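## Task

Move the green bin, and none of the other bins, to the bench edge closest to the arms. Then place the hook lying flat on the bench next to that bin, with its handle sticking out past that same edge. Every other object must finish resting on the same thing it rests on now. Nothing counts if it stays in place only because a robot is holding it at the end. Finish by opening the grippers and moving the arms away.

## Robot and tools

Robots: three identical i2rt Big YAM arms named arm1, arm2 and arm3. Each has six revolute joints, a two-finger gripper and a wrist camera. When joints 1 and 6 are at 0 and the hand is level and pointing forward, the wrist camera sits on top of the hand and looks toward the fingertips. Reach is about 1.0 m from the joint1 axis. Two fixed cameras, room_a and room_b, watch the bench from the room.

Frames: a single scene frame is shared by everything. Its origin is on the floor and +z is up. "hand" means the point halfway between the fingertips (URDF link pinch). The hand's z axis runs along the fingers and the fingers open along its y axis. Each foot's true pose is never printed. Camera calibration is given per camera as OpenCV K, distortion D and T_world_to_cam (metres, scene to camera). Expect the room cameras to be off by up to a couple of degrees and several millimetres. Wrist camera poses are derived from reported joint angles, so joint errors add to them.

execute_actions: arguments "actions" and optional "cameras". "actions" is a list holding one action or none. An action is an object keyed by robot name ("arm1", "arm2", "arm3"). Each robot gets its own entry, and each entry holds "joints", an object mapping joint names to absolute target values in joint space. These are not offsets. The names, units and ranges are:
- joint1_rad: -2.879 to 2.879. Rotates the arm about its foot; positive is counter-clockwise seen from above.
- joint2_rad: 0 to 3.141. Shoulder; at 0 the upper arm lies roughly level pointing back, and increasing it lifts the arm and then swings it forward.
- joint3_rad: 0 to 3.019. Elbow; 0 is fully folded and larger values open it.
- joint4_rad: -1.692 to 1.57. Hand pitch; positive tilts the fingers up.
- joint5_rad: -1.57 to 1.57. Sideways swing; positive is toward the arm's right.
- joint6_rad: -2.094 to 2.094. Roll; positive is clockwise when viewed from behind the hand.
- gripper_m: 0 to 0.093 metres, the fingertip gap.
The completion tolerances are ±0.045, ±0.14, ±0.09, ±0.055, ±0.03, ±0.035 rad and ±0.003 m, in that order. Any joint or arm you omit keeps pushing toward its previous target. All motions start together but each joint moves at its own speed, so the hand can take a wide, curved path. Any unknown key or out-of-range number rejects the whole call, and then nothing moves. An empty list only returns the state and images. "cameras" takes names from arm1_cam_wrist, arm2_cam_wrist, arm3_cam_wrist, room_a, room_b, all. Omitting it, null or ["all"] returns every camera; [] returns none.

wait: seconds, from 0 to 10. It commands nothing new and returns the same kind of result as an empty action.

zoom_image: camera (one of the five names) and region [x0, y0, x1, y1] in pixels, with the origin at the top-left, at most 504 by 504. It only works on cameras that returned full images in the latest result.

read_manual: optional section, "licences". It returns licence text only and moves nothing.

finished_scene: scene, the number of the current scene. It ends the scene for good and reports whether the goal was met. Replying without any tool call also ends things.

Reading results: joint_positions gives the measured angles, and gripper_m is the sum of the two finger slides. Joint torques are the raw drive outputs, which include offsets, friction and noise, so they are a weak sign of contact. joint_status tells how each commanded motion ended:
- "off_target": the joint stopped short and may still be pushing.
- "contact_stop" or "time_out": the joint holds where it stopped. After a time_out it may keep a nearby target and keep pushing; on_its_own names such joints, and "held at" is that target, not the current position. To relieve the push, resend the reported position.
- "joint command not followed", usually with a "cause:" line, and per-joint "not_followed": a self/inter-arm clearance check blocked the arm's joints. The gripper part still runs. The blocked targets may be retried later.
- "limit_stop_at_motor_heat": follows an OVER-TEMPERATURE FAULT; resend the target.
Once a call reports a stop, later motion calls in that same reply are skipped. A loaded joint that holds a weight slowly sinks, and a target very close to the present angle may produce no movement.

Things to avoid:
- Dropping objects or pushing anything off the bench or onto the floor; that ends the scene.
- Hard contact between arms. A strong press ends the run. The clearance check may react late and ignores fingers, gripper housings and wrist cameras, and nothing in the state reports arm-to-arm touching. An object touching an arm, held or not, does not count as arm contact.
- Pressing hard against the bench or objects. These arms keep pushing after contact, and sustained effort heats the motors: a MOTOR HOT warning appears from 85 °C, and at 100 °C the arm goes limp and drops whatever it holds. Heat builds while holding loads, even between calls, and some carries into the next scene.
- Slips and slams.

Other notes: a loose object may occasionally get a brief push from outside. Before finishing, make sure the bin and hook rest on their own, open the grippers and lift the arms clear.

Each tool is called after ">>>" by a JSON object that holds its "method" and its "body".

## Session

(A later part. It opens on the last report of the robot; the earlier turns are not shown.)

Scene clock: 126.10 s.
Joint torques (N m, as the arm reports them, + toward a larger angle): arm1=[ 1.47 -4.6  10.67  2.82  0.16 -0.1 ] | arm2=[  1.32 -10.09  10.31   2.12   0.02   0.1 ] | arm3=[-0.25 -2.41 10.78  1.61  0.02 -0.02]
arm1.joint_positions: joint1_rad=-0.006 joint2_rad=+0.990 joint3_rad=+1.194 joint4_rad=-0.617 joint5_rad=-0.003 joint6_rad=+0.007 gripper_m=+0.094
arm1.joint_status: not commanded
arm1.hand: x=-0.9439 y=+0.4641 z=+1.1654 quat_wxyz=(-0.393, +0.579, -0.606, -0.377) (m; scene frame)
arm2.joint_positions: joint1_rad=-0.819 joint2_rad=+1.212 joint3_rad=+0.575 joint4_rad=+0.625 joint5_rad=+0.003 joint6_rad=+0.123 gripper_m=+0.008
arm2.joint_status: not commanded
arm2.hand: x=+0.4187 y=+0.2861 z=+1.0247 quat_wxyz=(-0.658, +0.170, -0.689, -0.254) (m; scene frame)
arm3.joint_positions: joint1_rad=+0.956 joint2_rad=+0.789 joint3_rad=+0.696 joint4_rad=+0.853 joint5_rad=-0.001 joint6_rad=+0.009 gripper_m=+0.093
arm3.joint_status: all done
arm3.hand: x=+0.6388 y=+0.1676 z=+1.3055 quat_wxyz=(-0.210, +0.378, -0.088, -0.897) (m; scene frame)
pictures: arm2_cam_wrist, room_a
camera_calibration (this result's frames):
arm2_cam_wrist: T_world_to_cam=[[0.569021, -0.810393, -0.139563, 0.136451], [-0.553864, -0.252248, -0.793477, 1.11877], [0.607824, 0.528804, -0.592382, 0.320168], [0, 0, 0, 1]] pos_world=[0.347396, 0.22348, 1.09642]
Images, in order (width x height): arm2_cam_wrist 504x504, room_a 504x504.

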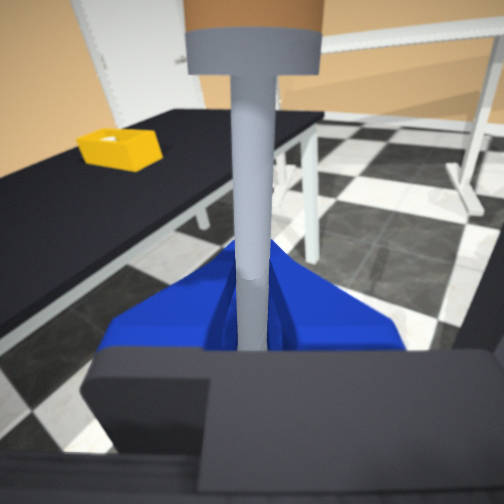

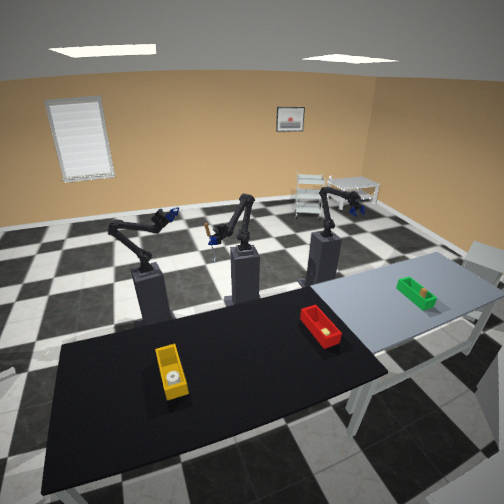

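>>> {"method": "execute_actions", "body": {"actions": [{"arm2":{"joints":{"joint6_rad":-1.57,"joint1_rad":0.655}},"arm1":{"joints":{"joint1_rad":-1.014,"joint2_rad":1.2,"joint3_rad":0.78,"joint4_rad":0.42,"joint6_rad":-0.49}},"arm3":{"joints":{"joint1_rad":0,"joint2_rad":0.3,"joint3_rad":0.4,"joint4_rad":0}}}], "cameras": ["arm1_cam_wrist","arm2_cam_wrist","room_a","room_b"]}}

Scene clock: 135.27 s.
Joint torques (N m, as the arm reports them, + toward a larger angle): arm1=[ 0.98 -8.26 11.02  3.    0.05 -0.05] | arm2=[  0.11 -10.79  10.34   2.12   0.21   0.05] | arm3=[-0.45  0.56 11.68  1.74 -0.01  0.03]
arm1.joint_positions: joint1_rad=-1.014 joint2_rad=+1.210 joint3_rad=+0.760 joint4_rad=+0.401 joint5_rad=+0.000 joint6_rad=-0.483 gripper_m=+0.094
arm1.joint_status: all done
arm1.hand: x=-0.4933 y=+0.2609 z=+1.0361 quat_wxyz=(-0.690, +0.350, -0.634, -0.009) (m; scene frame)
arm2.joint_positions: joint1_rad=+0.660 joint2_rad=+1.215 joint3_rad=+0.575 joint4_rad=+0.625 joint5_rad=-0.003 joint6_rad=-1.560 gripper_m=+0.009
arm2.joint_status: all done
arm2.hand: x=-0.2472 y=+0.4352 z=+1.0227 quat_wxyz=(-0.679, +0.687, +0.182, -0.184) (m; scene frame)
arm3.joint_positions: joint1_rad=+0.002 joint2_rad=+0.307 joint3_rad=+0.396 joint4_rad=+0.008 joint5_rad=+0.000 joint6_rad=+0.009 gripper_m=+0.093
arm3.joint_status: all done
arm3.hand: x=+0.9147 y=+0.3101 z=+1.0910 quat_wxyz=(-0.482, +0.503, -0.439, -0.568) (m; scene frame)
pictures: arm1_cam_wrist, arm2_cam_wrist, room_a, room_b
camera_calibration (this result's frames):
arm1_cam_wrist: T_world_to_cam=[[0.465724, -0.753823, 0.463521, -0.0499027], [-0.33505, -0.635006, -0.696066, 0.729425], [0.81905, 0.168872, -0.548306, 1.05586], [0, 0, 0, 1]] pos_world=[-0.597169, 0.247267, 1.1098]
arm2_cam_wrist: T_world_to_cam=[[0.0102657, 0.0216998, 0.999712, -1.0295], [0.993684, -0.111947, -0.00777391, 0.303973], [0.111746, 0.993477, -0.0227119, -0.262594], [0, 0, 0, 1]] pos_world=[-0.262141, 0.31725, 1.0256]
Images, in order (width x height): arm1_cam_wrist 504x504, arm2_cam_wrist 504x504, room_a 504x504, room_b 504x504.

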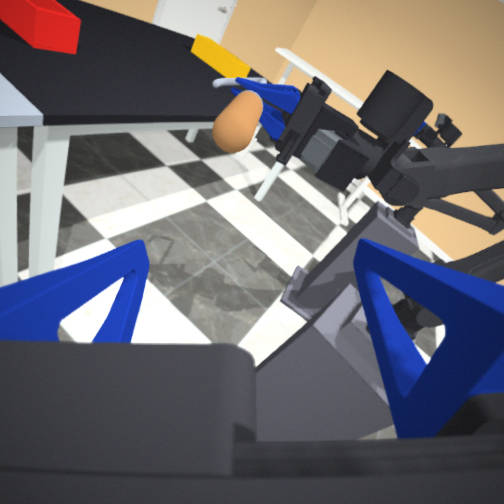

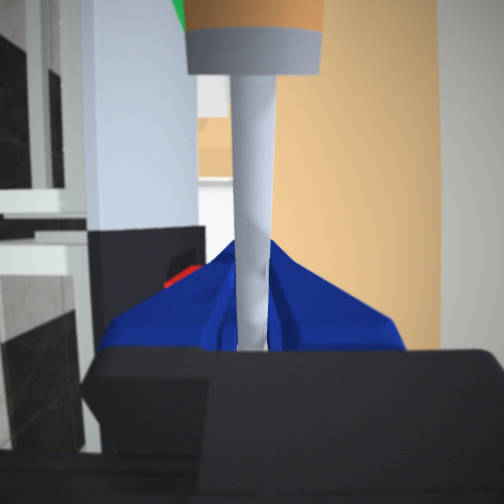

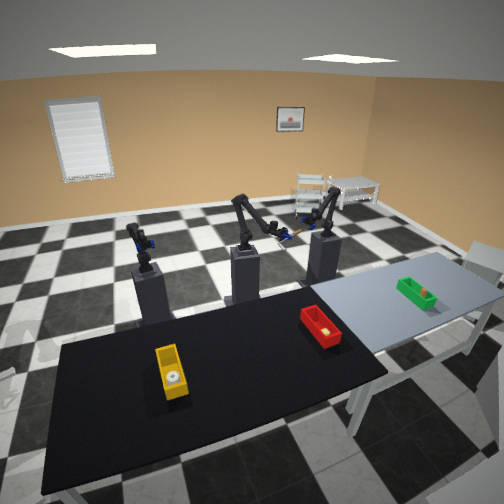

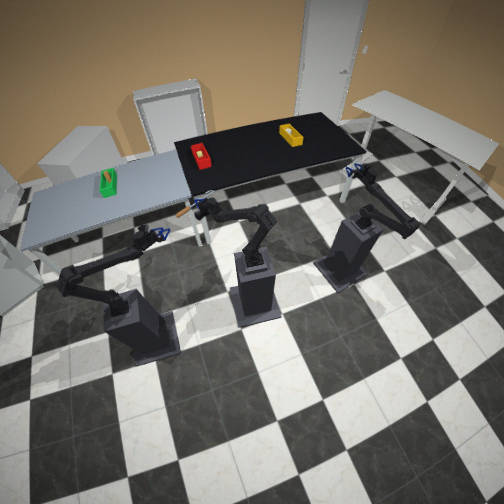

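>>> {"method": "execute_actions", "body": {"actions": [{"arm1":{"joints":{"joint1_rad":-0.98,"joint2_rad":1.51,"joint3_rad":1.06,"joint4_rad":0.48,"gripper_m":0.075}}}], "cameras": ["arm1_cam_wrist","arm2_cam_wrist"]}}

Scene clock: 141.80 s.
Joint torques (N m, as the arm reports them, + toward a larger angle): arm1=[  1.32 -12.03  12.86   2.76   0.05  -0.05] | arm2=[ -0.01 -10.57  10.35   2.09   0.22   0.02] | arm3=[ 0.41  0.54 11.6   1.76 -0.01  0.01]
arm1.joint_positions: joint1_rad=-0.985 joint2_rad=+1.512 joint3_rad=+1.013 joint4_rad=+0.464 joint5_rad=+0.000 joint6_rad=-0.483 gripper_m=+0.075
arm1.joint_status: all done
arm1.hand: x=-0.4096 y=+0.3304 z=+1.0273 quat_wxyz=(-0.695, +0.357, -0.624, -0.019) (m; scene frame)
arm2.joint_positions: joint1_rad=+0.660 joint2_rad=+1.215 joint3_rad=+0.575 joint4_rad=+0.625 joint5_rad=-0.003 joint6_rad=-1.560 gripper_m=+0.009
arm2.joint_status: not commanded
arm2.hand: x=-0.2472 y=+0.4352 z=+1.0227 quat_wxyz=(-0.679, +0.687, +0.182, -0.184) (m; scene frame)
arm3.joint_positions: joint1_rad=+0.002 joint2_rad=+0.307 joint3_rad=+0.396 joint4_rad=+0.008 joint5_rad=+0.000 joint6_rad=+0.009 gripper_m=+0.093
arm3.joint_status: not commanded
arm3.hand: x=+0.9147 y=+0.3101 z=+1.0910 quat_wxyz=(-0.482, +0.503, -0.439, -0.568) (m; scene frame)
pictures: arm1_cam_wrist, arm2_cam_wrist
camera_calibration (this result's frames):
arm1_cam_wrist: T_world_to_cam=[[0.481507, -0.743123, 0.464671, -0.0306839], [-0.306655, -0.639513, -0.704972, 0.817734], [0.821044, 0.196955, -0.535813, 0.949447], [0, 0, 0, 1]] pos_world=[-0.514001, 0.313151, 1.09946]
arm2_cam_wrist: T_world_to_cam=[[0.00993533, 0.0215092, 0.999719, -1.02951], [0.993687, -0.111942, -0.00746692, 0.303657], [0.11175, 0.993482, -0.0224856, -0.262826], [0, 0, 0, 1]] pos_world=[-0.262141, 0.317249, 1.02558]
Images, in order (width x height): arm1_cam_wrist 504x504, arm2_cam_wrist 504x504.

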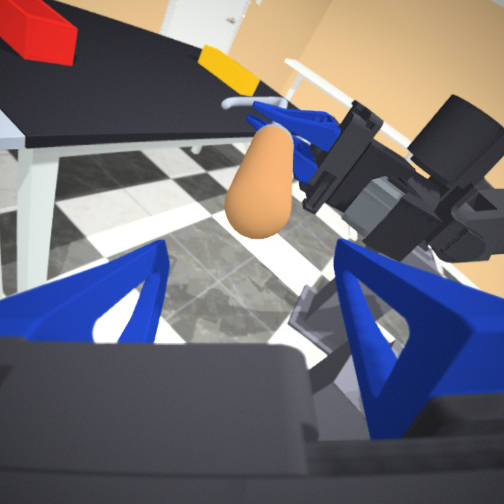

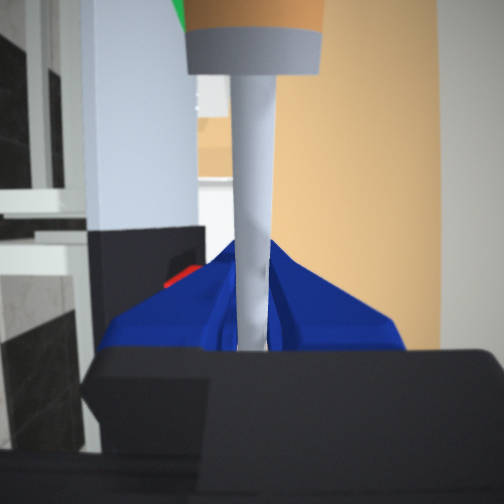

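>>> {"method": "execute_actions", "body": {"actions": [{"arm1":{"joints":{"joint1_rad":-0.995,"joint2_rad":1.71,"joint3_rad":1.315,"joint4_rad":0.465,"joint5_rad":0.04,"gripper_m":0.065}}}], "cameras": ["arm1_cam_wrist","arm2_cam_wrist"]}}

Scene clock: 148.30 s.
Joint torques (N m, as the arm reports them, + toward a larger angle): arm1=[  0.19 -14.66  13.67   2.08   0.16  -0.04] | arm2=[  0.5  -10.39  10.3    2.18   0.06   0.11] | arm3=[ 0.17  0.89 11.58  1.75 -0.02  0.02]
arm1.joint_positions: joint1_rad=-0.987 joint2_rad=+1.702 joint3_rad=+1.260 joint4_rad=+0.464 joint5_rad=+0.037 joint6_rad=-0.483 gripper_m=+0.065
arm1.joint_status: all done
arm1.hand: x=-0.3363 y=+0.3661 z=+1.0456 quat_wxyz=(-0.716, +0.335, -0.613, -0.006) (m; scene frame)
arm2.joint_positions: joint1_rad=+0.655 joint2_rad=+1.216 joint3_rad=+0.575 joint4_rad=+0.623 joint5_rad=+0.002 joint6_rad=-1.569 gripper_m=+0.009
arm2.joint_status: not commanded
arm2.hand: x=-0.2444 y=+0.4369 z=+1.0222 quat_wxyz=(-0.680, +0.688, +0.182, -0.178) (m; scene frame)
arm3.joint_positions: joint1_rad=+0.002 joint2_rad=+0.307 joint3_rad=+0.396 joint4_rad=+0.008 joint5_rad=+0.000 joint6_rad=+0.009 gripper_m=+0.093
arm3.joint_status: not commanded
arm3.hand: x=+0.9147 y=+0.3101 z=+1.0910 quat_wxyz=(-0.482, +0.503, -0.439, -0.568) (m; scene frame)
pictures: arm1_cam_wrist, arm2_cam_wrist
camera_calibration (this result's frames):
arm1_cam_wrist: T_world_to_cam=[[0.429464, -0.774438, 0.464549, -0.0537952], [-0.294985, -0.606485, -0.73835, 0.902638], [0.853548, 0.18006, -0.488911, 0.8601], [0, 0, 0, 1]] pos_world=[-0.44477, 0.350906, 1.11196]
arm2_cam_wrist: T_world_to_cam=[[0.00155446, 0.0187173, 0.999824, -1.02996], [0.99266, -0.120934, 0.000720628, 0.29638], [0.120926, 0.992484, -0.0187679, -0.265906], [0, 0, 0, 1]] pos_world=[-0.260449, 0.319028, 1.02457]
Images, in order (width x height): arm1_cam_wrist 504x504, arm2_cam_wrist 504x504.

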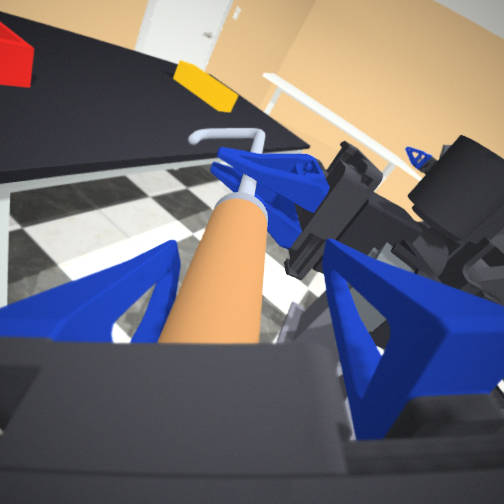

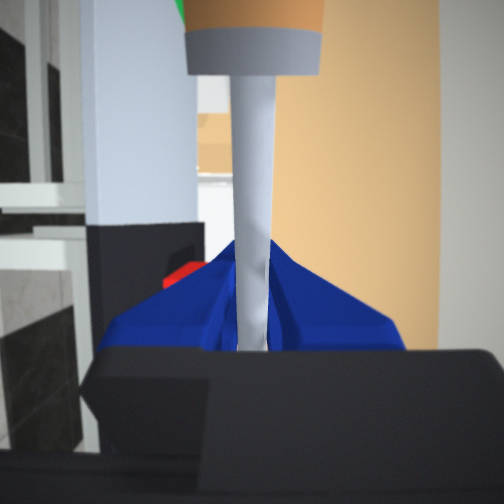

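>>> {"method": "execute_actions", "body": {"actions": [{"arm1":{"joints":{"joint1_rad":-0.965,"joint2_rad":1.74,"joint5_rad":0.06}}}], "cameras": ["arm1_cam_wrist"]}}

Scene clock: 151.80 s.
Joint torques (N m, as the arm reports them, + toward a larger angle): arm1=[  1.35 -13.03  13.54   2.08   0.17  -0.04] | arm2=[  0.6  -10.66  10.35   2.18   0.     0.12] | arm3=[ 0.19  0.41 11.68  1.7   0.01 -0.01]
arm1.joint_positions: joint1_rad=-0.971 joint2_rad=+1.712 joint3_rad=+1.263 joint4_rad=+0.464 joint5_rad=+0.056 joint6_rad=-0.483 gripper_m=+0.065
arm1.joint_status: all done
arm1.hand: x=-0.3385 y=+0.3741 z=+1.0398 quat_wxyz=(-0.713, +0.335, -0.616, -0.004) (m; scene frame)
arm2.joint_positions: joint1_rad=+0.654 joint2_rad=+1.216 joint3_rad=+0.575 joint4_rad=+0.623 joint5_rad=+0.004 joint6_rad=-1.571 gripper_m=+0.009
arm2.joint_status: not commanded
arm2.hand: x=-0.2438 y=+0.4372 z=+1.0222 quat_wxyz=(-0.680, +0.688, +0.181, -0.176) (m; scene frame)
arm3.joint_positions: joint1_rad=+0.002 joint2_rad=+0.307 joint3_rad=+0.396 joint4_rad=+0.008 joint5_rad=+0.000 joint6_rad=+0.009 gripper_m=+0.093
arm3.joint_status: not commanded
arm3.hand: x=+0.9147 y=+0.3101 z=+1.0910 quat_wxyz=(-0.482, +0.503, -0.439, -0.568) (m; scene frame)
pictures: arm1_cam_wrist
camera_calibration (this result's frames):
arm1_cam_wrist: T_world_to_cam=[[0.429255, -0.774568, 0.464527, -0.0439671], [-0.302476, -0.607907, -0.734137, 0.896244], [0.851028, 0.174624, -0.495235, 0.865433], [0, 0, 0, 1]] pos_world=[-0.446543, 0.359653, 1.10698]
Images, in order (width x height): arm1_cam_wrist 504x504.

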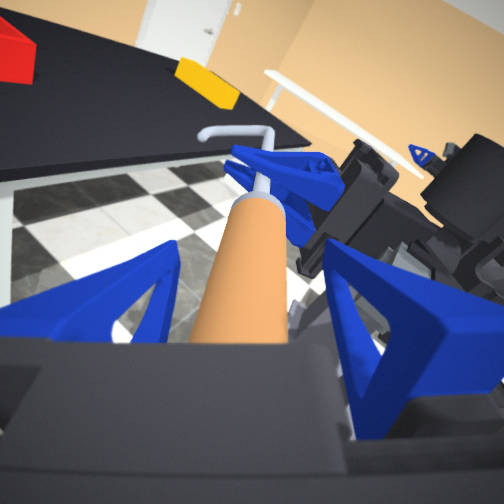

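>>> {"method": "execute_actions", "body": {"actions": [{"arm1":{"joints":{"gripper_m":0}}}], "cameras": ["arm1_cam_wrist"]}}

Scene clock: 153.83 s.
Joint torques (N m, as the arm reports them, + toward a larger angle): arm1=[  1.37 -12.63  13.45   1.95  -0.14   0.01] | arm2=[  0.56 -10.69  10.38   2.24   0.03   0.05] | arm3=[ 0.4   0.57 11.6   1.69 -0.01  0.02]
arm1.joint_positions: joint1_rad=-0.972 joint2_rad=+1.713 joint3_rad=+1.264 joint4_rad=+0.467 joint5_rad=+0.065 joint6_rad=-0.488 gripper_m=+0.029
arm1.joint_status: gripper_m off_target (ended at +0.029, target +0.000)
arm1.hand: x=-0.3372 y=+0.3726 z=+1.0407 quat_wxyz=(-0.714, +0.333, -0.616, +0.000) (m; scene frame)
arm2.joint_positions: joint1_rad=+0.653 joint2_rad=+1.216 joint3_rad=+0.575 joint4_rad=+0.623 joint5_rad=+0.003 joint6_rad=-1.562 gripper_m=+0.009
arm2.joint_status: not commanded
arm2.hand: x=-0.2433 y=+0.4377 z=+1.0216 quat_wxyz=(-0.679, +0.689, +0.178, -0.179) (m; scene frame)
arm3.joint_positions: joint1_rad=+0.002 joint2_rad=+0.307 joint3_rad=+0.396 joint4_rad=+0.008 joint5_rad=+0.000 joint6_rad=+0.009 gripper_m=+0.093
arm3.joint_status: not commanded
arm3.hand: x=+0.9147 y=+0.3101 z=+1.0910 quat_wxyz=(-0.482, +0.503, -0.439, -0.568) (m; scene frame)
pictures: arm1_cam_wrist
camera_calibration (this result's frames):
arm1_cam_wrist: T_world_to_cam=[[0.419734, -0.777534, 0.468256, -0.0521198], [-0.304326, -0.606597, -0.734457, 0.895554], [0.855108, 0.165774, -0.491233, 0.865593], [0, 0, 0, 1]] pos_world=[-0.445758, 0.359222, 1.10736]
Images, in order (width x height): arm1_cam_wrist 504x504.

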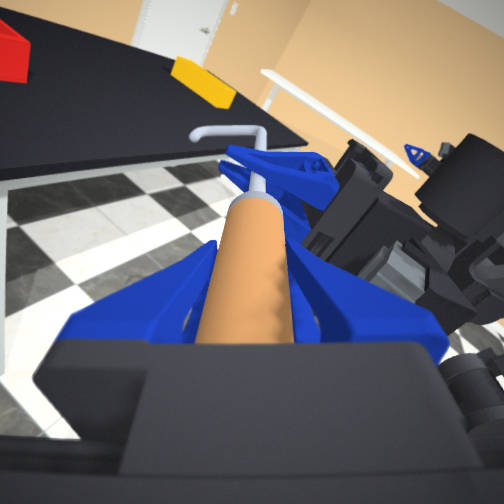

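>>> {"method": "execute_actions", "body": {"actions": [{"arm2":{"joints":{"gripper_m":0.093}}}], "cameras": []}}

>>> {"method": "execute_actions", "body": {"actions": [{"arm1":{"joints":{"joint1_rad":-0.6}}}], "cameras": ["arm1_cam_wrist"]}}

>>> {"method": "execute_actions", "body": {"actions": [{"arm1":{"joints":{"joint1_rad":0.0,"joint5_rad":0,"joint6_rad":-1.57}},"arm2":{"joints":{"joint1_rad":-0.3,"joint2_rad":0.3,"joint3_rad":0.4,"joint4_rad":0,"joint6_rad":0}}}], "cameras": ["arm1_cam_wrist","room_a","room_b"]}}

Scene clock: 158.47 s.
Joint torques (N m, as the arm reports them, + toward a larger angle): arm1=[  1.44 -16.11  13.2    2.65  -0.03   0.03] | arm2=[  0.64 -10.61  10.31   2.17  -0.01   0.03] | arm3=[ 0.01  0.71 11.63  1.72  0.02 -0.01]
arm1.joint_positions: joint1_rad=-0.972 joint2_rad=+1.751 joint3_rad=+1.264 joint4_rad=+0.453 joint5_rad=+0.062 joint6_rad=-0.490 gripper_m=+0.029
arm1.joint_status: not commanded
arm1.hand: x=-0.3313 y=+0.3765 z=+1.0102 quat_wxyz=(-0.696, +0.344, -0.631, +0.001) (m; scene frame)
arm2.joint_positions: joint1_rad=+0.653 joint2_rad=+1.216 joint3_rad=+0.575 joint4_rad=+0.623 joint5_rad=+0.004 joint6_rad=-1.562 gripper_m=+0.093
arm2.joint_status: all done
arm2.hand: x=-0.2432 y=+0.4377 z=+1.0216 quat_wxyz=(-0.679, +0.689, +0.178, -0.179) (m; scene frame)
arm3.joint_positions: joint1_rad=+0.002 joint2_rad=+0.307 joint3_rad=+0.396 joint4_rad=+0.008 joint5_rad=+0.000 joint6_rad=+0.009 gripper_m=+0.093
arm3.joint_status: not commanded
arm3.hand: x=+0.9147 y=+0.3101 z=+1.0910 quat_wxyz=(-0.482, +0.503, -0.439, -0.568) (m; scene frame)
pictures: none
No camera images: the call's "cameras" was empty. Leave "cameras" out to get every camera's image.

Scene clock: 160.13 s.
Joint torques (N m, as the arm reports them, + toward a larger angle): arm1=[  1.7  -17.27  13.21   3.05  -0.05   0.03] | arm2=[  0.76 -10.77  10.41   2.2    0.04   0.05] | arm3=[-0.08  0.89 11.73  1.72  0.01 -0.02]
arm1.joint_positions: joint1_rad=-0.606 joint2_rad=+1.763 joint3_rad=+1.264 joint4_rad=+0.444 joint5_rad=+0.062 joint6_rad=-0.490 gripper_m=+0.029
arm1.joint_status: all done
arm1.hand: x=-0.5087 y=+0.5788 z=+0.9965 quat_wxyz=(-0.676, +0.458, -0.564, -0.123) (m; scene frame)
arm2.joint_positions: joint1_rad=+0.653 joint2_rad=+1.216 joint3_rad=+0.575 joint4_rad=+0.623 joint5_rad=+0.002 joint6_rad=-1.562 gripper_m=+0.093
arm2.joint_status: not commanded
arm2.hand: x=-0.2434 y=+0.4376 z=+1.0216 quat_wxyz=(-0.679, +0.689, +0.178, -0.179) (m; scene frame)
arm3.joint_positions: joint1_rad=+0.002 joint2_rad=+0.307 joint3_rad=+0.396 joint4_rad=+0.008 joint5_rad=+0.000 joint6_rad=+0.009 gripper_m=+0.093
arm3.joint_status: not commanded
arm3.hand: x=+0.9147 y=+0.3101 z=+1.0910 quat_wxyz=(-0.482, +0.503, -0.439, -0.568) (m; scene frame)
pictures: arm1_cam_wrist
camera_calibration (this result's frames):
arm1_cam_wrist: T_world_to_cam=[[0.692259, -0.545587, 0.472348, 0.201208], [-0.0981744, -0.719654, -0.687358, 1.05939], [0.71494, 0.429457, -0.551749, 0.792728], [0, 0, 0, 1]] pos_world=[-0.602036, 0.531726, 1.07052]
Images, in order (width x height): arm1_cam_wrist 504x504.

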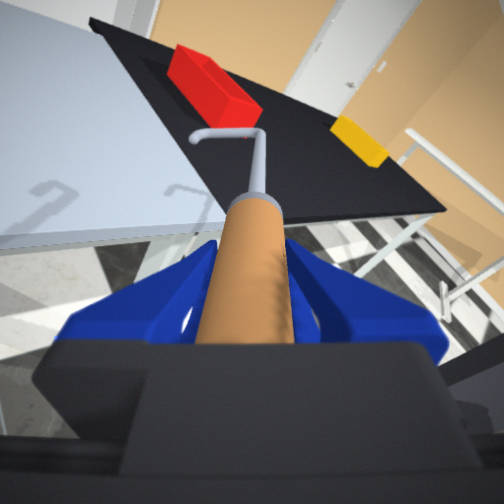

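Scene clock: 162.30 s.
Joint torques (N m, as the arm reports them, + toward a larger angle): arm1=[  1.45 -17.34  13.15   3.04  -0.04   0.  ] | arm2=[ 0.42 -0.2   9.82  1.12  0.07  0.12] | arm3=[ 0.19  0.39 11.58  1.71 -0.05  0.01]
arm1.joint_positions: joint1_rad=-0.007 joint2_rad=+1.764 joint3_rad=+1.264 joint4_rad=+0.444 joint5_rad=+0.002 joint6_rad=-1.563 gripper_m=+0.029
arm1.joint_status: all done
arm1.hand: x=-0.9290 y=+0.7343 z=+0.9926 quat_wxyz=(-0.685, +0.729, -0.018, +0.016) (m; scene frame)
arm2.joint_positions: joint1_rad=-0.298 joint2_rad=+0.305 joint3_rad=+0.404 joint4_rad=+0.012 joint5_rad=+0.001 joint6_rad=-0.010 gripper_m=+0.093
arm2.joint_status: all done
arm2.hand: x=+0.1344 y=+0.2722 z=+1.1192 quat_wxyz=(-0.633, +0.359, -0.559, -0.398) (m; scene frame)
arm3.joint_positions: joint1_rad=+0.002 joint2_rad=+0.307 joint3_rad=+0.396 joint4_rad=+0.008 joint5_rad=+0.000 joint6_rad=+0.009 gripper_m=+0.093
arm3.joint_status: not commanded
arm3.hand: x=+0.9147 y=+0.3101 z=+1.0910 quat_wxyz=(-0.482, +0.503, -0.439, -0.568) (m; scene frame)
pictures: arm1_cam_wrist, room_a, room_b
camera_calibration (this result's frames):
arm1_cam_wrist: T_world_to_cam=[[0.0139508, 0.0708583, 0.997389, -1.02509], [0.792972, -0.608411, 0.0321322, 1.15937], [0.609099, 0.790453, -0.0646765, 0.177411], [0, 0, 0, 1]] pos_world=[-1.01311, 0.637776, 0.996633]
Images, in order (width x height): arm1_cam_wrist 504x504, room_a 504x504, room_b 504x504.

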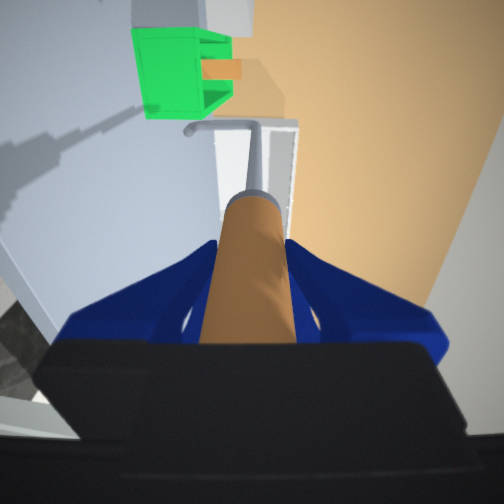

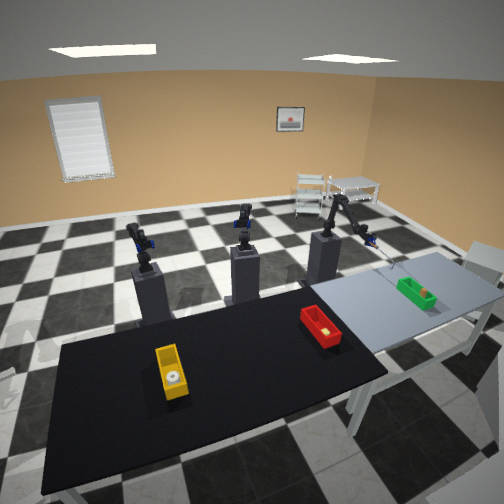

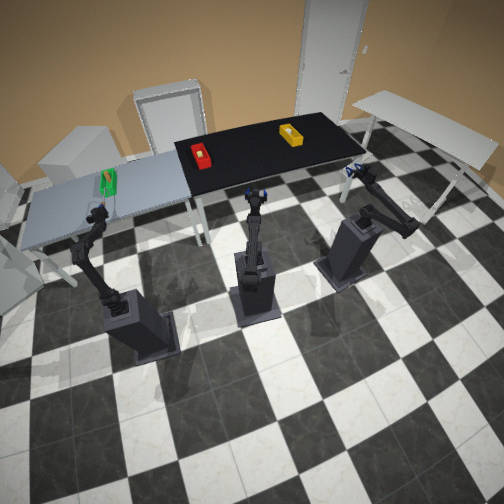

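>>> {"method": "execute_actions", "body": {"actions": [{"arm1":{"joints":{"joint1_rad":0.035,"joint2_rad":2.55,"joint3_rad":2.51,"joint4_rad":0.3}}}], "cameras": ["arm1_cam_wrist","room_a","room_b"]}}

>>> {"method": "zoom_image", "body": {"camera": "room_a", "region": [330, 200, 470, 330]}}

>>> {"method": "zoom_image", "body": {"camera": "room_b", "region": [50, 130, 170, 240]}}

Scene clock: 178.27 s.
Joint torques (N m, as the arm reports them, + toward a larger angle): arm1=[  0.68 -29.3   17.28   3.29   0.03   0.02] | arm2=[ 0.34 -0.17  9.79  1.15  0.07  0.14] | arm3=[-0.65  0.91 11.63  1.7  -0.02  0.06]
arm1.joint_positions: joint1_rad=+0.037 joint2_rad=+2.599 joint3_rad=+2.419 joint4_rad=+0.274 joint5_rad=+0.000 joint6_rad=-1.564 gripper_m=+0.029
arm1.joint_status: joint3_rad time_out (moved +1.155 of +1.246); the others done
arm1.on_its_own: joint3_rad reads +2.419 and still pushes toward +2.510 since a time_out
arm1.hand: x=-0.9609 y=+0.9945 z=+0.9207 quat_wxyz=(-0.737, +0.676, -0.001, +0.000) (m; scene frame)
arm2.joint_positions: joint1_rad=-0.298 joint2_rad=+0.305 joint3_rad=+0.404 joint4_rad=+0.012 joint5_rad=+0.001 joint6_rad=-0.010 gripper_m=+0.093
arm2.joint_status: not commanded
arm2.hand: x=+0.1344 y=+0.2722 z=+1.1192 quat_wxyz=(-0.632, +0.359, -0.559, -0.398) (m; scene frame)
arm3.joint_positions: joint1_rad=+0.002 joint2_rad=+0.307 joint3_rad=+0.396 joint4_rad=+0.008 joint5_rad=+0.000 joint6_rad=+0.009 gripper_m=+0.093
arm3.joint_status: not commanded
arm3.hand: x=+0.9147 y=+0.3101 z=+1.0910 quat_wxyz=(-0.482, +0.503, -0.439, -0.568) (m; scene frame)
pictures: arm1_cam_wrist, room_a, room_b
camera_calibration (this result's frames):
arm1_cam_wrist: T_world_to_cam=[[0.00931775, -0.0772958, 0.996965, -0.828115], [0.8203, -0.569581, -0.0518269, 1.41023], [0.571858, 0.818293, 0.0580985, -0.190054], [0, 0, 0, 1]] pos_world=[-1.04041, 0.894751, 0.909731]
Images, in order (width x height): arm1_cam_wrist 504x504, room_a 504x504, room_b 504x504.

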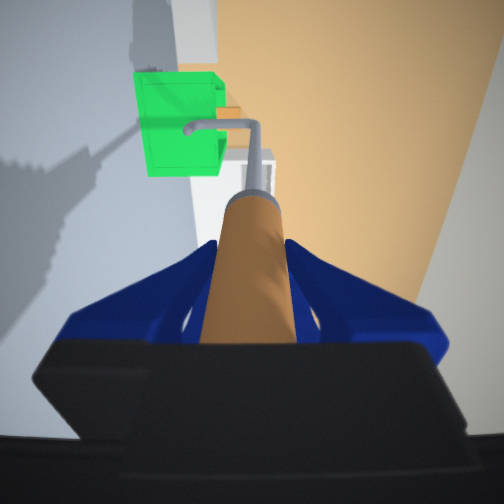

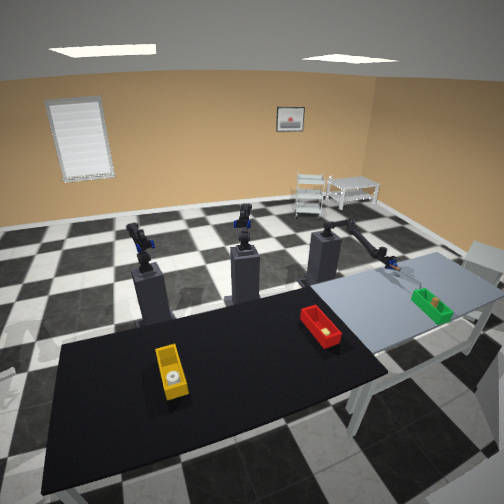

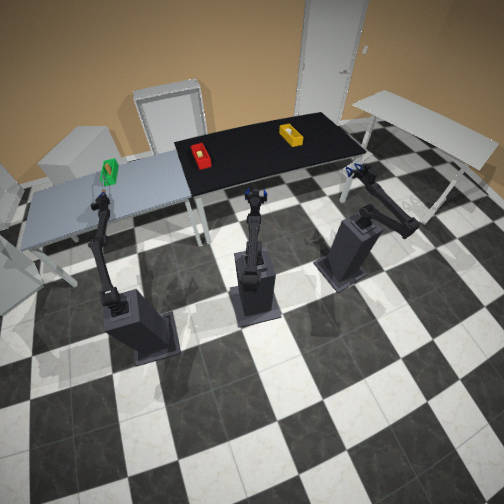

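Region (330, 200, 470, 330) of room_a's 504x504 image, scaled by 3.600, with more detail than that image has; it fills the top 468 rows of this view, and the rest is white.

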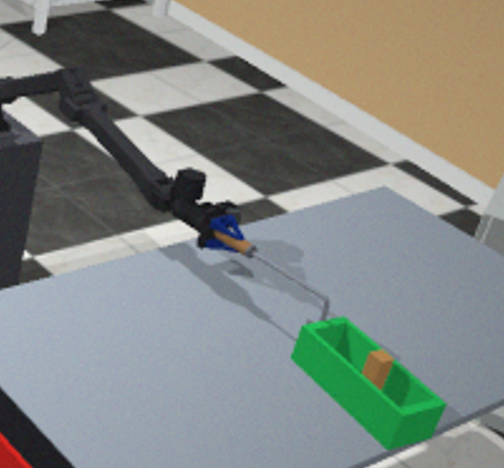

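Region (50, 130, 170, 240) of room_b's 504x504 image, scaled by 4.200, with more detail than that image has; it fills the top 462 rows of this view, and the rest is white.

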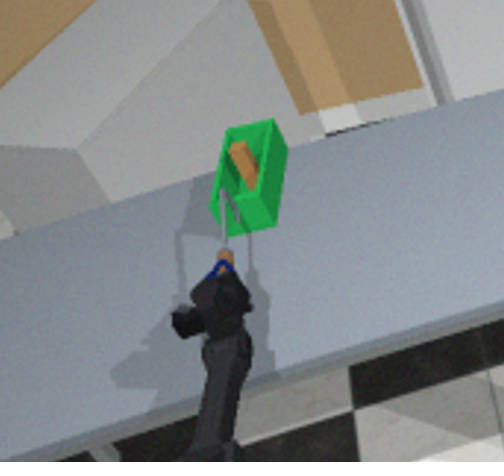

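>>> {"method": "execute_actions", "body": {"actions": [{"arm1":{"joints":{"joint2_rad":2.04,"joint3_rad":2.1,"joint4_rad":0.5}}}], "cameras": []}}

>>> {"method": "execute_actions", "body": {"actions": [{"arm1":{"joints":{"joint3_rad":1.35,"joint4_rad":0.71,"joint6_rad":0}}}], "cameras": ["arm1_cam_wrist","room_a"]}}

>>> {"method": "zoom_image", "body": {"camera": "room_a", "region": [330, 200, 470, 330]}}

Scene clock: 190.37 s.
Joint torques (N m, as the arm reports them, + toward a larger angle): arm1=[  0.67 -23.81  13.51   2.85   0.06   0.02] | arm2=[ 0.26 -0.34  9.82  1.18  0.07  0.13] | arm3=[ 0.24  0.47 11.65  1.69 -0.02  0.03]
arm1.joint_positions: joint1_rad=+0.037 joint2_rad=+2.080 joint3_rad=+2.057 joint4_rad=+0.477 joint5_rad=+0.000 joint6_rad=-1.565 gripper_m=+0.029
arm1.joint_status: all done
arm1.hand: x=-0.9630 y=+0.8635 z=+1.2263 quat_wxyz=(-0.846, +0.533, +0.000, +0.000) (m; scene frame)
arm2.joint_positions: joint1_rad=-0.298 joint2_rad=+0.305 joint3_rad=+0.404 joint4_rad=+0.012 joint5_rad=+0.001 joint6_rad=-0.010 gripper_m=+0.093
arm2.joint_status: not commanded
arm2.hand: x=+0.1344 y=+0.2722 z=+1.1192 quat_wxyz=(-0.632, +0.359, -0.559, -0.398) (m; scene frame)
arm3.joint_positions: joint1_rad=+0.002 joint2_rad=+0.307 joint3_rad=+0.396 joint4_rad=+0.008 joint5_rad=+0.000 joint6_rad=+0.009 gripper_m=+0.093
arm3.joint_status: not commanded
arm3.hand: x=+0.9147 y=+0.3101 z=+1.0910 quat_wxyz=(-0.482, +0.503, -0.439, -0.568) (m; scene frame)
pictures: none
No camera images: the call's "cameras" was empty. Leave "cameras" out to get every camera's image.

Scene clock: 192.53 s.
Joint torques (N m, as the arm reports them, + toward a larger angle): arm1=[  1.03 -21.82   9.87   3.05  -0.08   0.09] | arm2=[ 0.29 -0.27  9.82  1.09  0.09  0.13] | arm3=[ 0.05  0.51 11.55  1.74 -0.02  0.02]
arm1.joint_positions: joint1_rad=+0.034 joint2_rad=+2.087 joint3_rad=+1.322 joint4_rad=+0.690 joint5_rad=+0.003 joint6_rad=-0.009 gripper_m=+0.029
arm1.joint_status: all done
arm1.hand: x=-0.9577 y=+0.7808 z=+0.8426 quat_wxyz=(-0.485, +0.522, -0.518, -0.473) (m; scene frame)
arm2.joint_positions: joint1_rad=-0.298 joint2_rad=+0.305 joint3_rad=+0.404 joint4_rad=+0.012 joint5_rad=+0.001 joint6_rad=-0.010 gripper_m=+0.093
arm2.joint_status: not commanded
arm2.hand: x=+0.1344 y=+0.2722 z=+1.1192 quat_wxyz=(-0.632, +0.359, -0.559, -0.398) (m; scene frame)
arm3.joint_positions: joint1_rad=+0.002 joint2_rad=+0.307 joint3_rad=+0.396 joint4_rad=+0.008 joint5_rad=+0.000 joint6_rad=+0.009 gripper_m=+0.093
arm3.joint_status: not commanded
arm3.hand: x=+0.9147 y=+0.3101 z=+1.0910 quat_wxyz=(-0.482, +0.503, -0.439, -0.568) (m; scene frame)
pictures: arm1_cam_wrist, room_a
camera_calibration (this result's frames):
arm1_cam_wrist: T_world_to_cam=[[0.999982, 0.0013301, 0.0059235, 0.955595], [0.00541461, -0.63668, -0.771109, 1.15981], [0.00274572, 0.771127, -0.636675, 0.0647257], [0, 0, 0, 1]] pos_world=[-0.962035, 0.687243, 0.929887]
Images, in order (width x height): arm1_cam_wrist 504x504, room_a 504x504.

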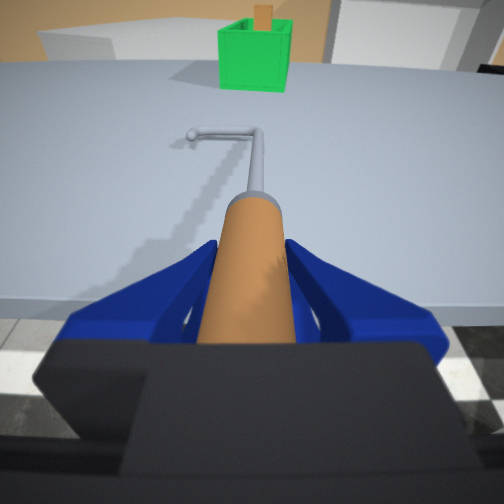

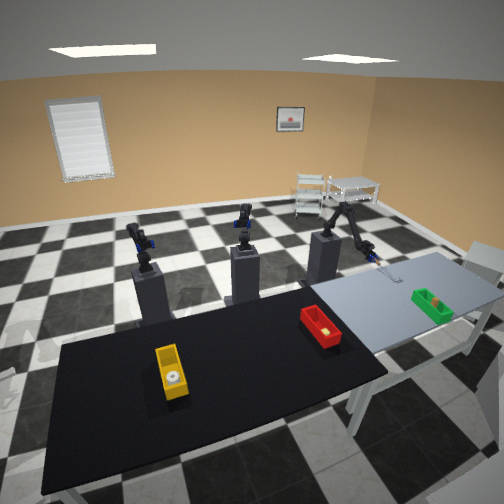

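Region (330, 200, 470, 330) of room_a's 504x504 image, scaled by 3.600, with more detail than that image has; it fills the top 468 rows of this view, and the rest is white.

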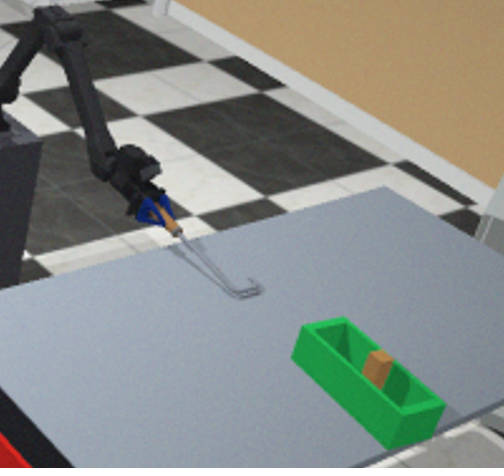

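>>> {"method": "execute_actions", "body": {"actions": [{"arm1":{"joints":{"joint2_rad":2.08,"joint3_rad":1.26,"joint4_rad":0.86}}}], "cameras": ["arm1_cam_wrist","room_a"]}}

>>> {"method": "zoom_image", "body": {"camera": "room_a", "region": [350, 230, 420, 295]}}

Scene clock: 197.13 s.
Joint torques (N m, as the arm reports them, + toward a larger angle): arm1=[  1.03 -18.47   8.95   4.5   -0.07   0.04] | arm2=[ 0.33 -0.27  9.84  1.16  0.07  0.14] | arm3=[-0.35  0.99 11.61  1.86  0.01  0.04]
arm1.joint_positions: joint1_rad=+0.034 joint2_rad=+2.091 joint3_rad=+1.237 joint4_rad=+0.809 joint5_rad=+0.003 joint6_rad=-0.004 gripper_m=+0.029
arm1.joint_status: all done
arm1.hand: x=-0.9577 y=+0.7576 z=+0.8257 quat_wxyz=(-0.491, +0.513, -0.512, -0.482) (m; scene frame)
arm2.joint_positions: joint1_rad=-0.298 joint2_rad=+0.305 joint3_rad=+0.404 joint4_rad=+0.012 joint5_rad=+0.001 joint6_rad=-0.010 gripper_m=+0.093
arm2.joint_status: not commanded
arm2.hand: x=+0.1344 y=+0.2722 z=+1.1192 quat_wxyz=(-0.632, +0.359, -0.559, -0.398) (m; scene frame)
arm3.joint_positions: joint1_rad=+0.002 joint2_rad=+0.307 joint3_rad=+0.396 joint4_rad=+0.008 joint5_rad=+0.000 joint6_rad=+0.009 gripper_m=+0.093
arm3.joint_status: not commanded
arm3.hand: x=+0.9147 y=+0.3101 z=+1.0910 quat_wxyz=(-0.482, +0.503, -0.439, -0.568) (m; scene frame)
pictures: arm1_cam_wrist, room_a
camera_calibration (this result's frames):
arm1_cam_wrist: T_world_to_cam=[[0.999999, 0.00105177, 0.000792305, 0.960212], [0.00127077, -0.613121, -0.789988, 1.12577], [-0.000345103, 0.789988, -0.613122, 0.0351922], [0, 0, 0, 1]] pos_world=[-0.96163, 0.661423, 0.910162]
Images, in order (width x height): arm1_cam_wrist 504x504, room_a 504x504.

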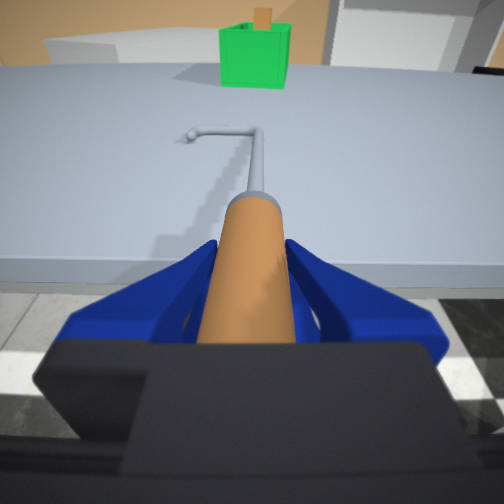

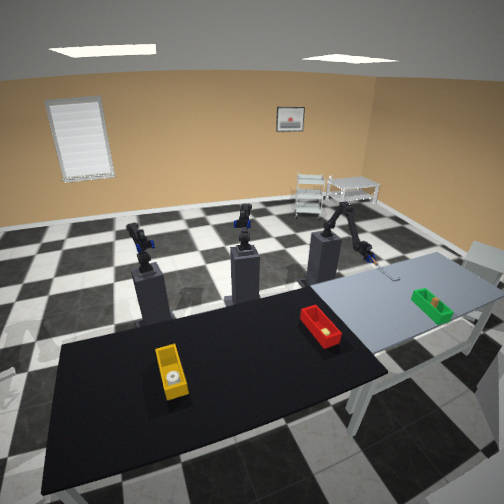

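Region (350, 230, 420, 295) of room_a's 504x504 image, scaled by 7.200, with more detail than that image has; it fills the top 468 rows of this view, and the rest is white.

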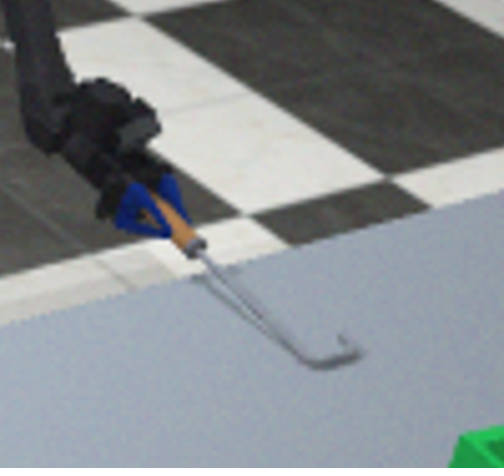

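>>> {"method": "execute_actions", "body": {"actions": [{"arm1":{"joints":{"joint2_rad":2.17,"joint3_rad":1.39,"joint4_rad":0.92}}}], "cameras": []}}

>>> {"method": "execute_actions", "body": {"actions": [{"arm1":{"joints":{"joint2_rad":2.225,"joint4_rad":0.98}}}], "cameras": ["arm1_cam_wrist","room_a"]}}

>>> {"method": "zoom_image", "body": {"camera": "room_a", "region": [350, 230, 420, 295]}}

Scene clock: 201.87 s.
Joint torques (N m, as the arm reports them, + toward a larger angle): arm1=[  0.99 -20.08  12.22   4.16  -0.07   0.04] | arm2=[ 0.42 -0.17  9.85  1.13  0.07  0.13] | arm3=[ 0.54  0.85 11.62  1.73  0.04  0.01]
arm1.joint_positions: joint1_rad=+0.034 joint2_rad=+2.190 joint3_rad=+1.324 joint4_rad=+0.877 joint5_rad=+0.003 joint6_rad=-0.003 gripper_m=+0.029
arm1.joint_status: all done
arm1.hand: x=-0.9575 y=+0.7821 z=+0.8109 quat_wxyz=(-0.505, +0.499, -0.499, -0.497) (m; scene frame)
arm2.joint_positions: joint1_rad=-0.298 joint2_rad=+0.305 joint3_rad=+0.404 joint4_rad=+0.012 joint5_rad=+0.001 joint6_rad=-0.010 gripper_m=+0.093
arm2.joint_status: not commanded
arm2.hand: x=+0.1344 y=+0.2722 z=+1.1192 quat_wxyz=(-0.632, +0.359, -0.559, -0.398) (m; scene frame)
arm3.joint_positions: joint1_rad=+0.002 joint2_rad=+0.307 joint3_rad=+0.396 joint4_rad=+0.008 joint5_rad=+0.000 joint6_rad=+0.009 gripper_m=+0.093
arm3.joint_status: not commanded
arm3.hand: x=+0.9147 y=+0.3101 z=+1.0910 quat_wxyz=(-0.482, +0.503, -0.439, -0.568) (m; scene frame)
pictures: none
No camera images: the call's "cameras" was empty. Leave "cameras" out to get every camera's image.

Scene clock: 202.50 s.
Joint torques (N m, as the arm reports them, + toward a larger angle): arm1=[  1.01 -18.39  11.69   3.86  -0.06   0.01] | arm2=[ 0.56 -0.37  9.82  1.14  0.08  0.13] | arm3=[ 0.27  0.69 11.58  1.72  0.02  0.01]
arm1.joint_positions: joint1_rad=+0.034 joint2_rad=+2.224 joint3_rad=+1.328 joint4_rad=+0.942 joint5_rad=+0.002 joint6_rad=-0.002 gripper_m=+0.029
arm1.joint_status: all done
arm1.hand: x=-0.9575 y=+0.7820 z=+0.8028 quat_wxyz=(-0.514, +0.490, -0.490, -0.506) (m; scene frame)
arm2.joint_positions: joint1_rad=-0.298 joint2_rad=+0.305 joint3_rad=+0.404 joint4_rad=+0.012 joint5_rad=+0.001 joint6_rad=-0.010 gripper_m=+0.093
arm2.joint_status: not commanded
arm2.hand: x=+0.1344 y=+0.2722 z=+1.1192 quat_wxyz=(-0.632, +0.359, -0.559, -0.398) (m; scene frame)
arm3.joint_positions: joint1_rad=+0.002 joint2_rad=+0.307 joint3_rad=+0.396 joint4_rad=+0.008 joint5_rad=+0.000 joint6_rad=+0.009 gripper_m=+0.093
arm3.joint_status: not commanded
arm3.hand: x=+0.9147 y=+0.3101 z=+1.0910 quat_wxyz=(-0.482, +0.503, -0.439, -0.568) (m; scene frame)
pictures: arm1_cam_wrist, room_a
camera_calibration (this result's frames):
arm1_cam_wrist: T_world_to_cam=[[0.999998, 0.00195256, -0.00010579, 0.960014], [0.0009613, -0.537999, -0.842945, 1.10618], [-0.00170281, 0.842943, -0.538, -0.101211], [0, 0, 0, 1]] pos_world=[-0.961248, 0.678564, 0.878097]
Images, in order (width x height): arm1_cam_wrist 504x504, room_a 504x504.

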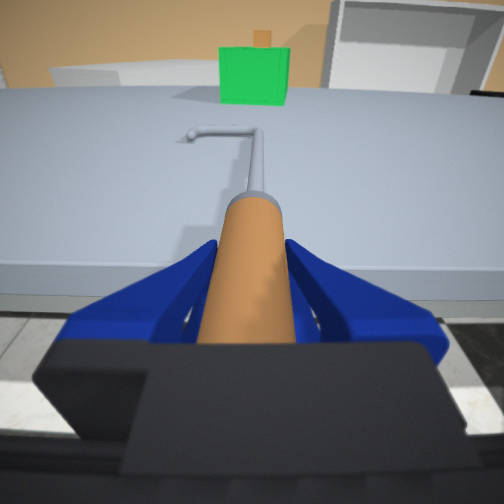

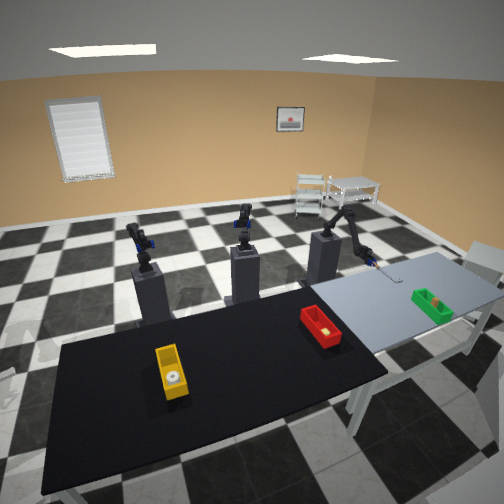

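Region (350, 230, 420, 295) of room_a's 504x504 image, scaled by 7.200, with more detail than that image has; it fills the top 468 rows of this view, and the rest is white.

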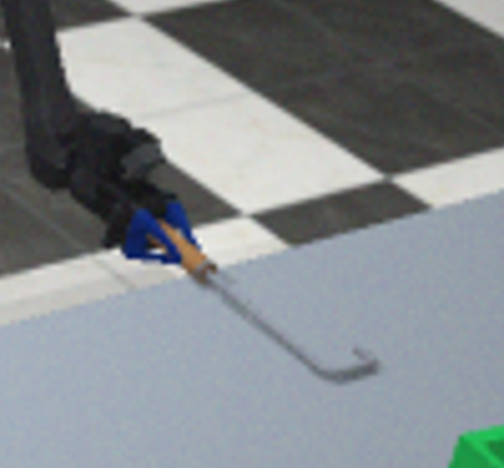

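>>> {"method": "execute_actions", "body": {"actions": [{"arm1":{"joints":{"gripper_m":0.045}}}], "cameras": ["arm1_cam_wrist"]}}

Scene clock: 205.60 s.
Joint torques (N m, as the arm reports them, + toward a larger angle): arm1=[  1.01 -18.54  10.72   3.09  -0.02   0.01] | arm2=[ 0.24 -0.18  9.83  1.13  0.07  0.13] | arm3=[-0.26  0.61 11.66  1.74  0.01  0.  ]
arm1.joint_positions: joint1_rad=+0.034 joint2_rad=+2.224 joint3_rad=+1.341 joint4_rad=+0.958 joint5_rad=+0.002 joint6_rad=-0.002 gripper_m=+0.045
arm1.joint_status: all done
arm1.hand: x=-0.9577 y=+0.7857 z=+0.8130 quat_wxyz=(-0.521, +0.483, -0.482, -0.513) (m; scene frame)
arm2.joint_positions: joint1_rad=-0.298 joint2_rad=+0.305 joint3_rad=+0.404 joint4_rad=+0.012 joint5_rad=+0.001 joint6_rad=-0.010 gripper_m=+0.093
arm2.joint_status: not commanded
arm2.hand: x=+0.1344 y=+0.2722 z=+1.1192 quat_wxyz=(-0.632, +0.359, -0.559, -0.398) (m; scene frame)
arm3.joint_positions: joint1_rad=+0.002 joint2_rad=+0.307 joint3_rad=+0.396 joint4_rad=+0.008 joint5_rad=+0.000 joint6_rad=+0.009 gripper_m=+0.093
arm3.joint_status: not commanded
arm3.hand: x=+0.9147 y=+0.3101 z=+1.0910 quat_wxyz=(-0.482, +0.503, -0.439, -0.568) (m; scene frame)
pictures: arm1_cam_wrist
camera_calibration (this result's frames):
arm1_cam_wrist: T_world_to_cam=[[0.999996, 0.00288803, 0.000157924, 0.959231], [0.001619, -0.513669, -0.857987, 1.11047], [-0.00239677, 0.857984, -0.513672, -0.131024], [0, 0, 0, 1]] pos_world=[-0.961339, 0.680061, 0.885315]
Images, in order (width x height): arm1_cam_wrist 504x504.

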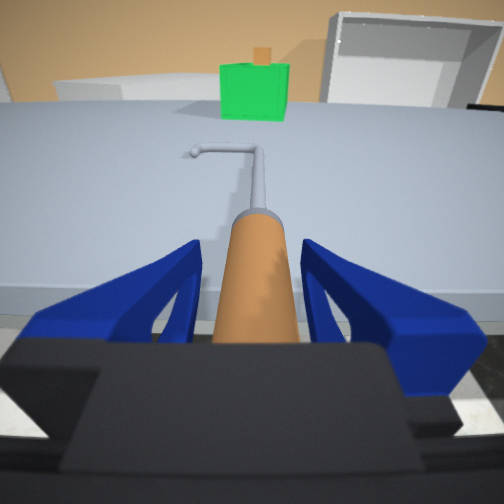

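>>> {"method": "execute_actions", "body": {"actions": [{"arm1":{"joints":{"joint2_rad":2.11,"joint3_rad":1.175,"joint4_rad":0.92}}}], "cameras": ["arm1_cam_wrist"]}}

Scene clock: 209.07 s.
Joint torques (N m, as the arm reports them, + toward a larger angle): arm1=[  1.03 -18.23   6.83   1.62  -0.02   0.02] | arm2=[ 0.27 -0.27  9.77  1.12  0.08  0.12] | arm3=[-0.12  0.88 11.54  1.68 -0.02  0.01]
arm1.joint_positions: joint1_rad=+0.034 joint2_rad=+2.120 joint3_rad=+1.172 joint4_rad=+0.928 joint5_rad=+0.002 joint6_rad=-0.002 gripper_m=+0.045
arm1.joint_status: all done
arm1.hand: x=-0.9579 y=+0.7378 z=+0.8023 quat_wxyz=(-0.497, +0.507, -0.506, -0.489) (m; scene frame)
arm2.joint_positions: joint1_rad=-0.298 joint2_rad=+0.305 joint3_rad=+0.404 joint4_rad=+0.012 joint5_rad=+0.001 joint6_rad=-0.010 gripper_m=+0.093
arm2.joint_status: not commanded
arm2.hand: x=+0.1344 y=+0.2722 z=+1.1192 quat_wxyz=(-0.632, +0.359, -0.559, -0.398) (m; scene frame)
arm3.joint_positions: joint1_rad=+0.002 joint2_rad=+0.307 joint3_rad=+0.396 joint4_rad=+0.008 joint5_rad=+0.000 joint6_rad=+0.009 gripper_m=+0.093
arm3.joint_status: not commanded
arm3.hand: x=+0.9147 y=+0.3101 z=+1.0910 quat_wxyz=(-0.482, +0.503, -0.439, -0.568) (m; scene frame)
pictures: arm1_cam_wrist
camera_calibration (this result's frames):
arm1_cam_wrist: T_world_to_cam=[[0.999997, 0.00228289, -0.000603971, 0.960621], [0.000868371, -0.593341, -0.80495, 1.09222], [-0.00219598, 0.804948, -0.593342, 0.00777399], [0, 0, 0, 1]] pos_world=[-0.96155, 0.639611, 0.884379]
Images, in order (width x height): arm1_cam_wrist 504x504.

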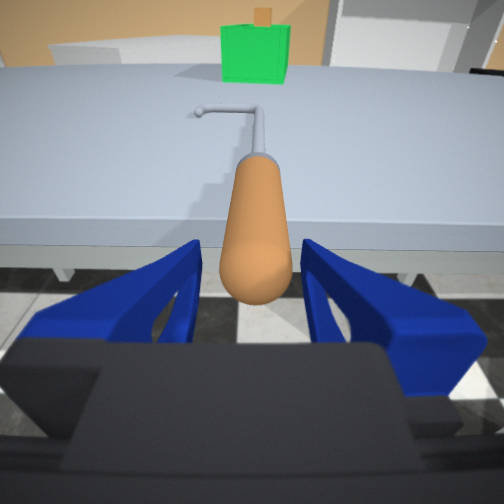

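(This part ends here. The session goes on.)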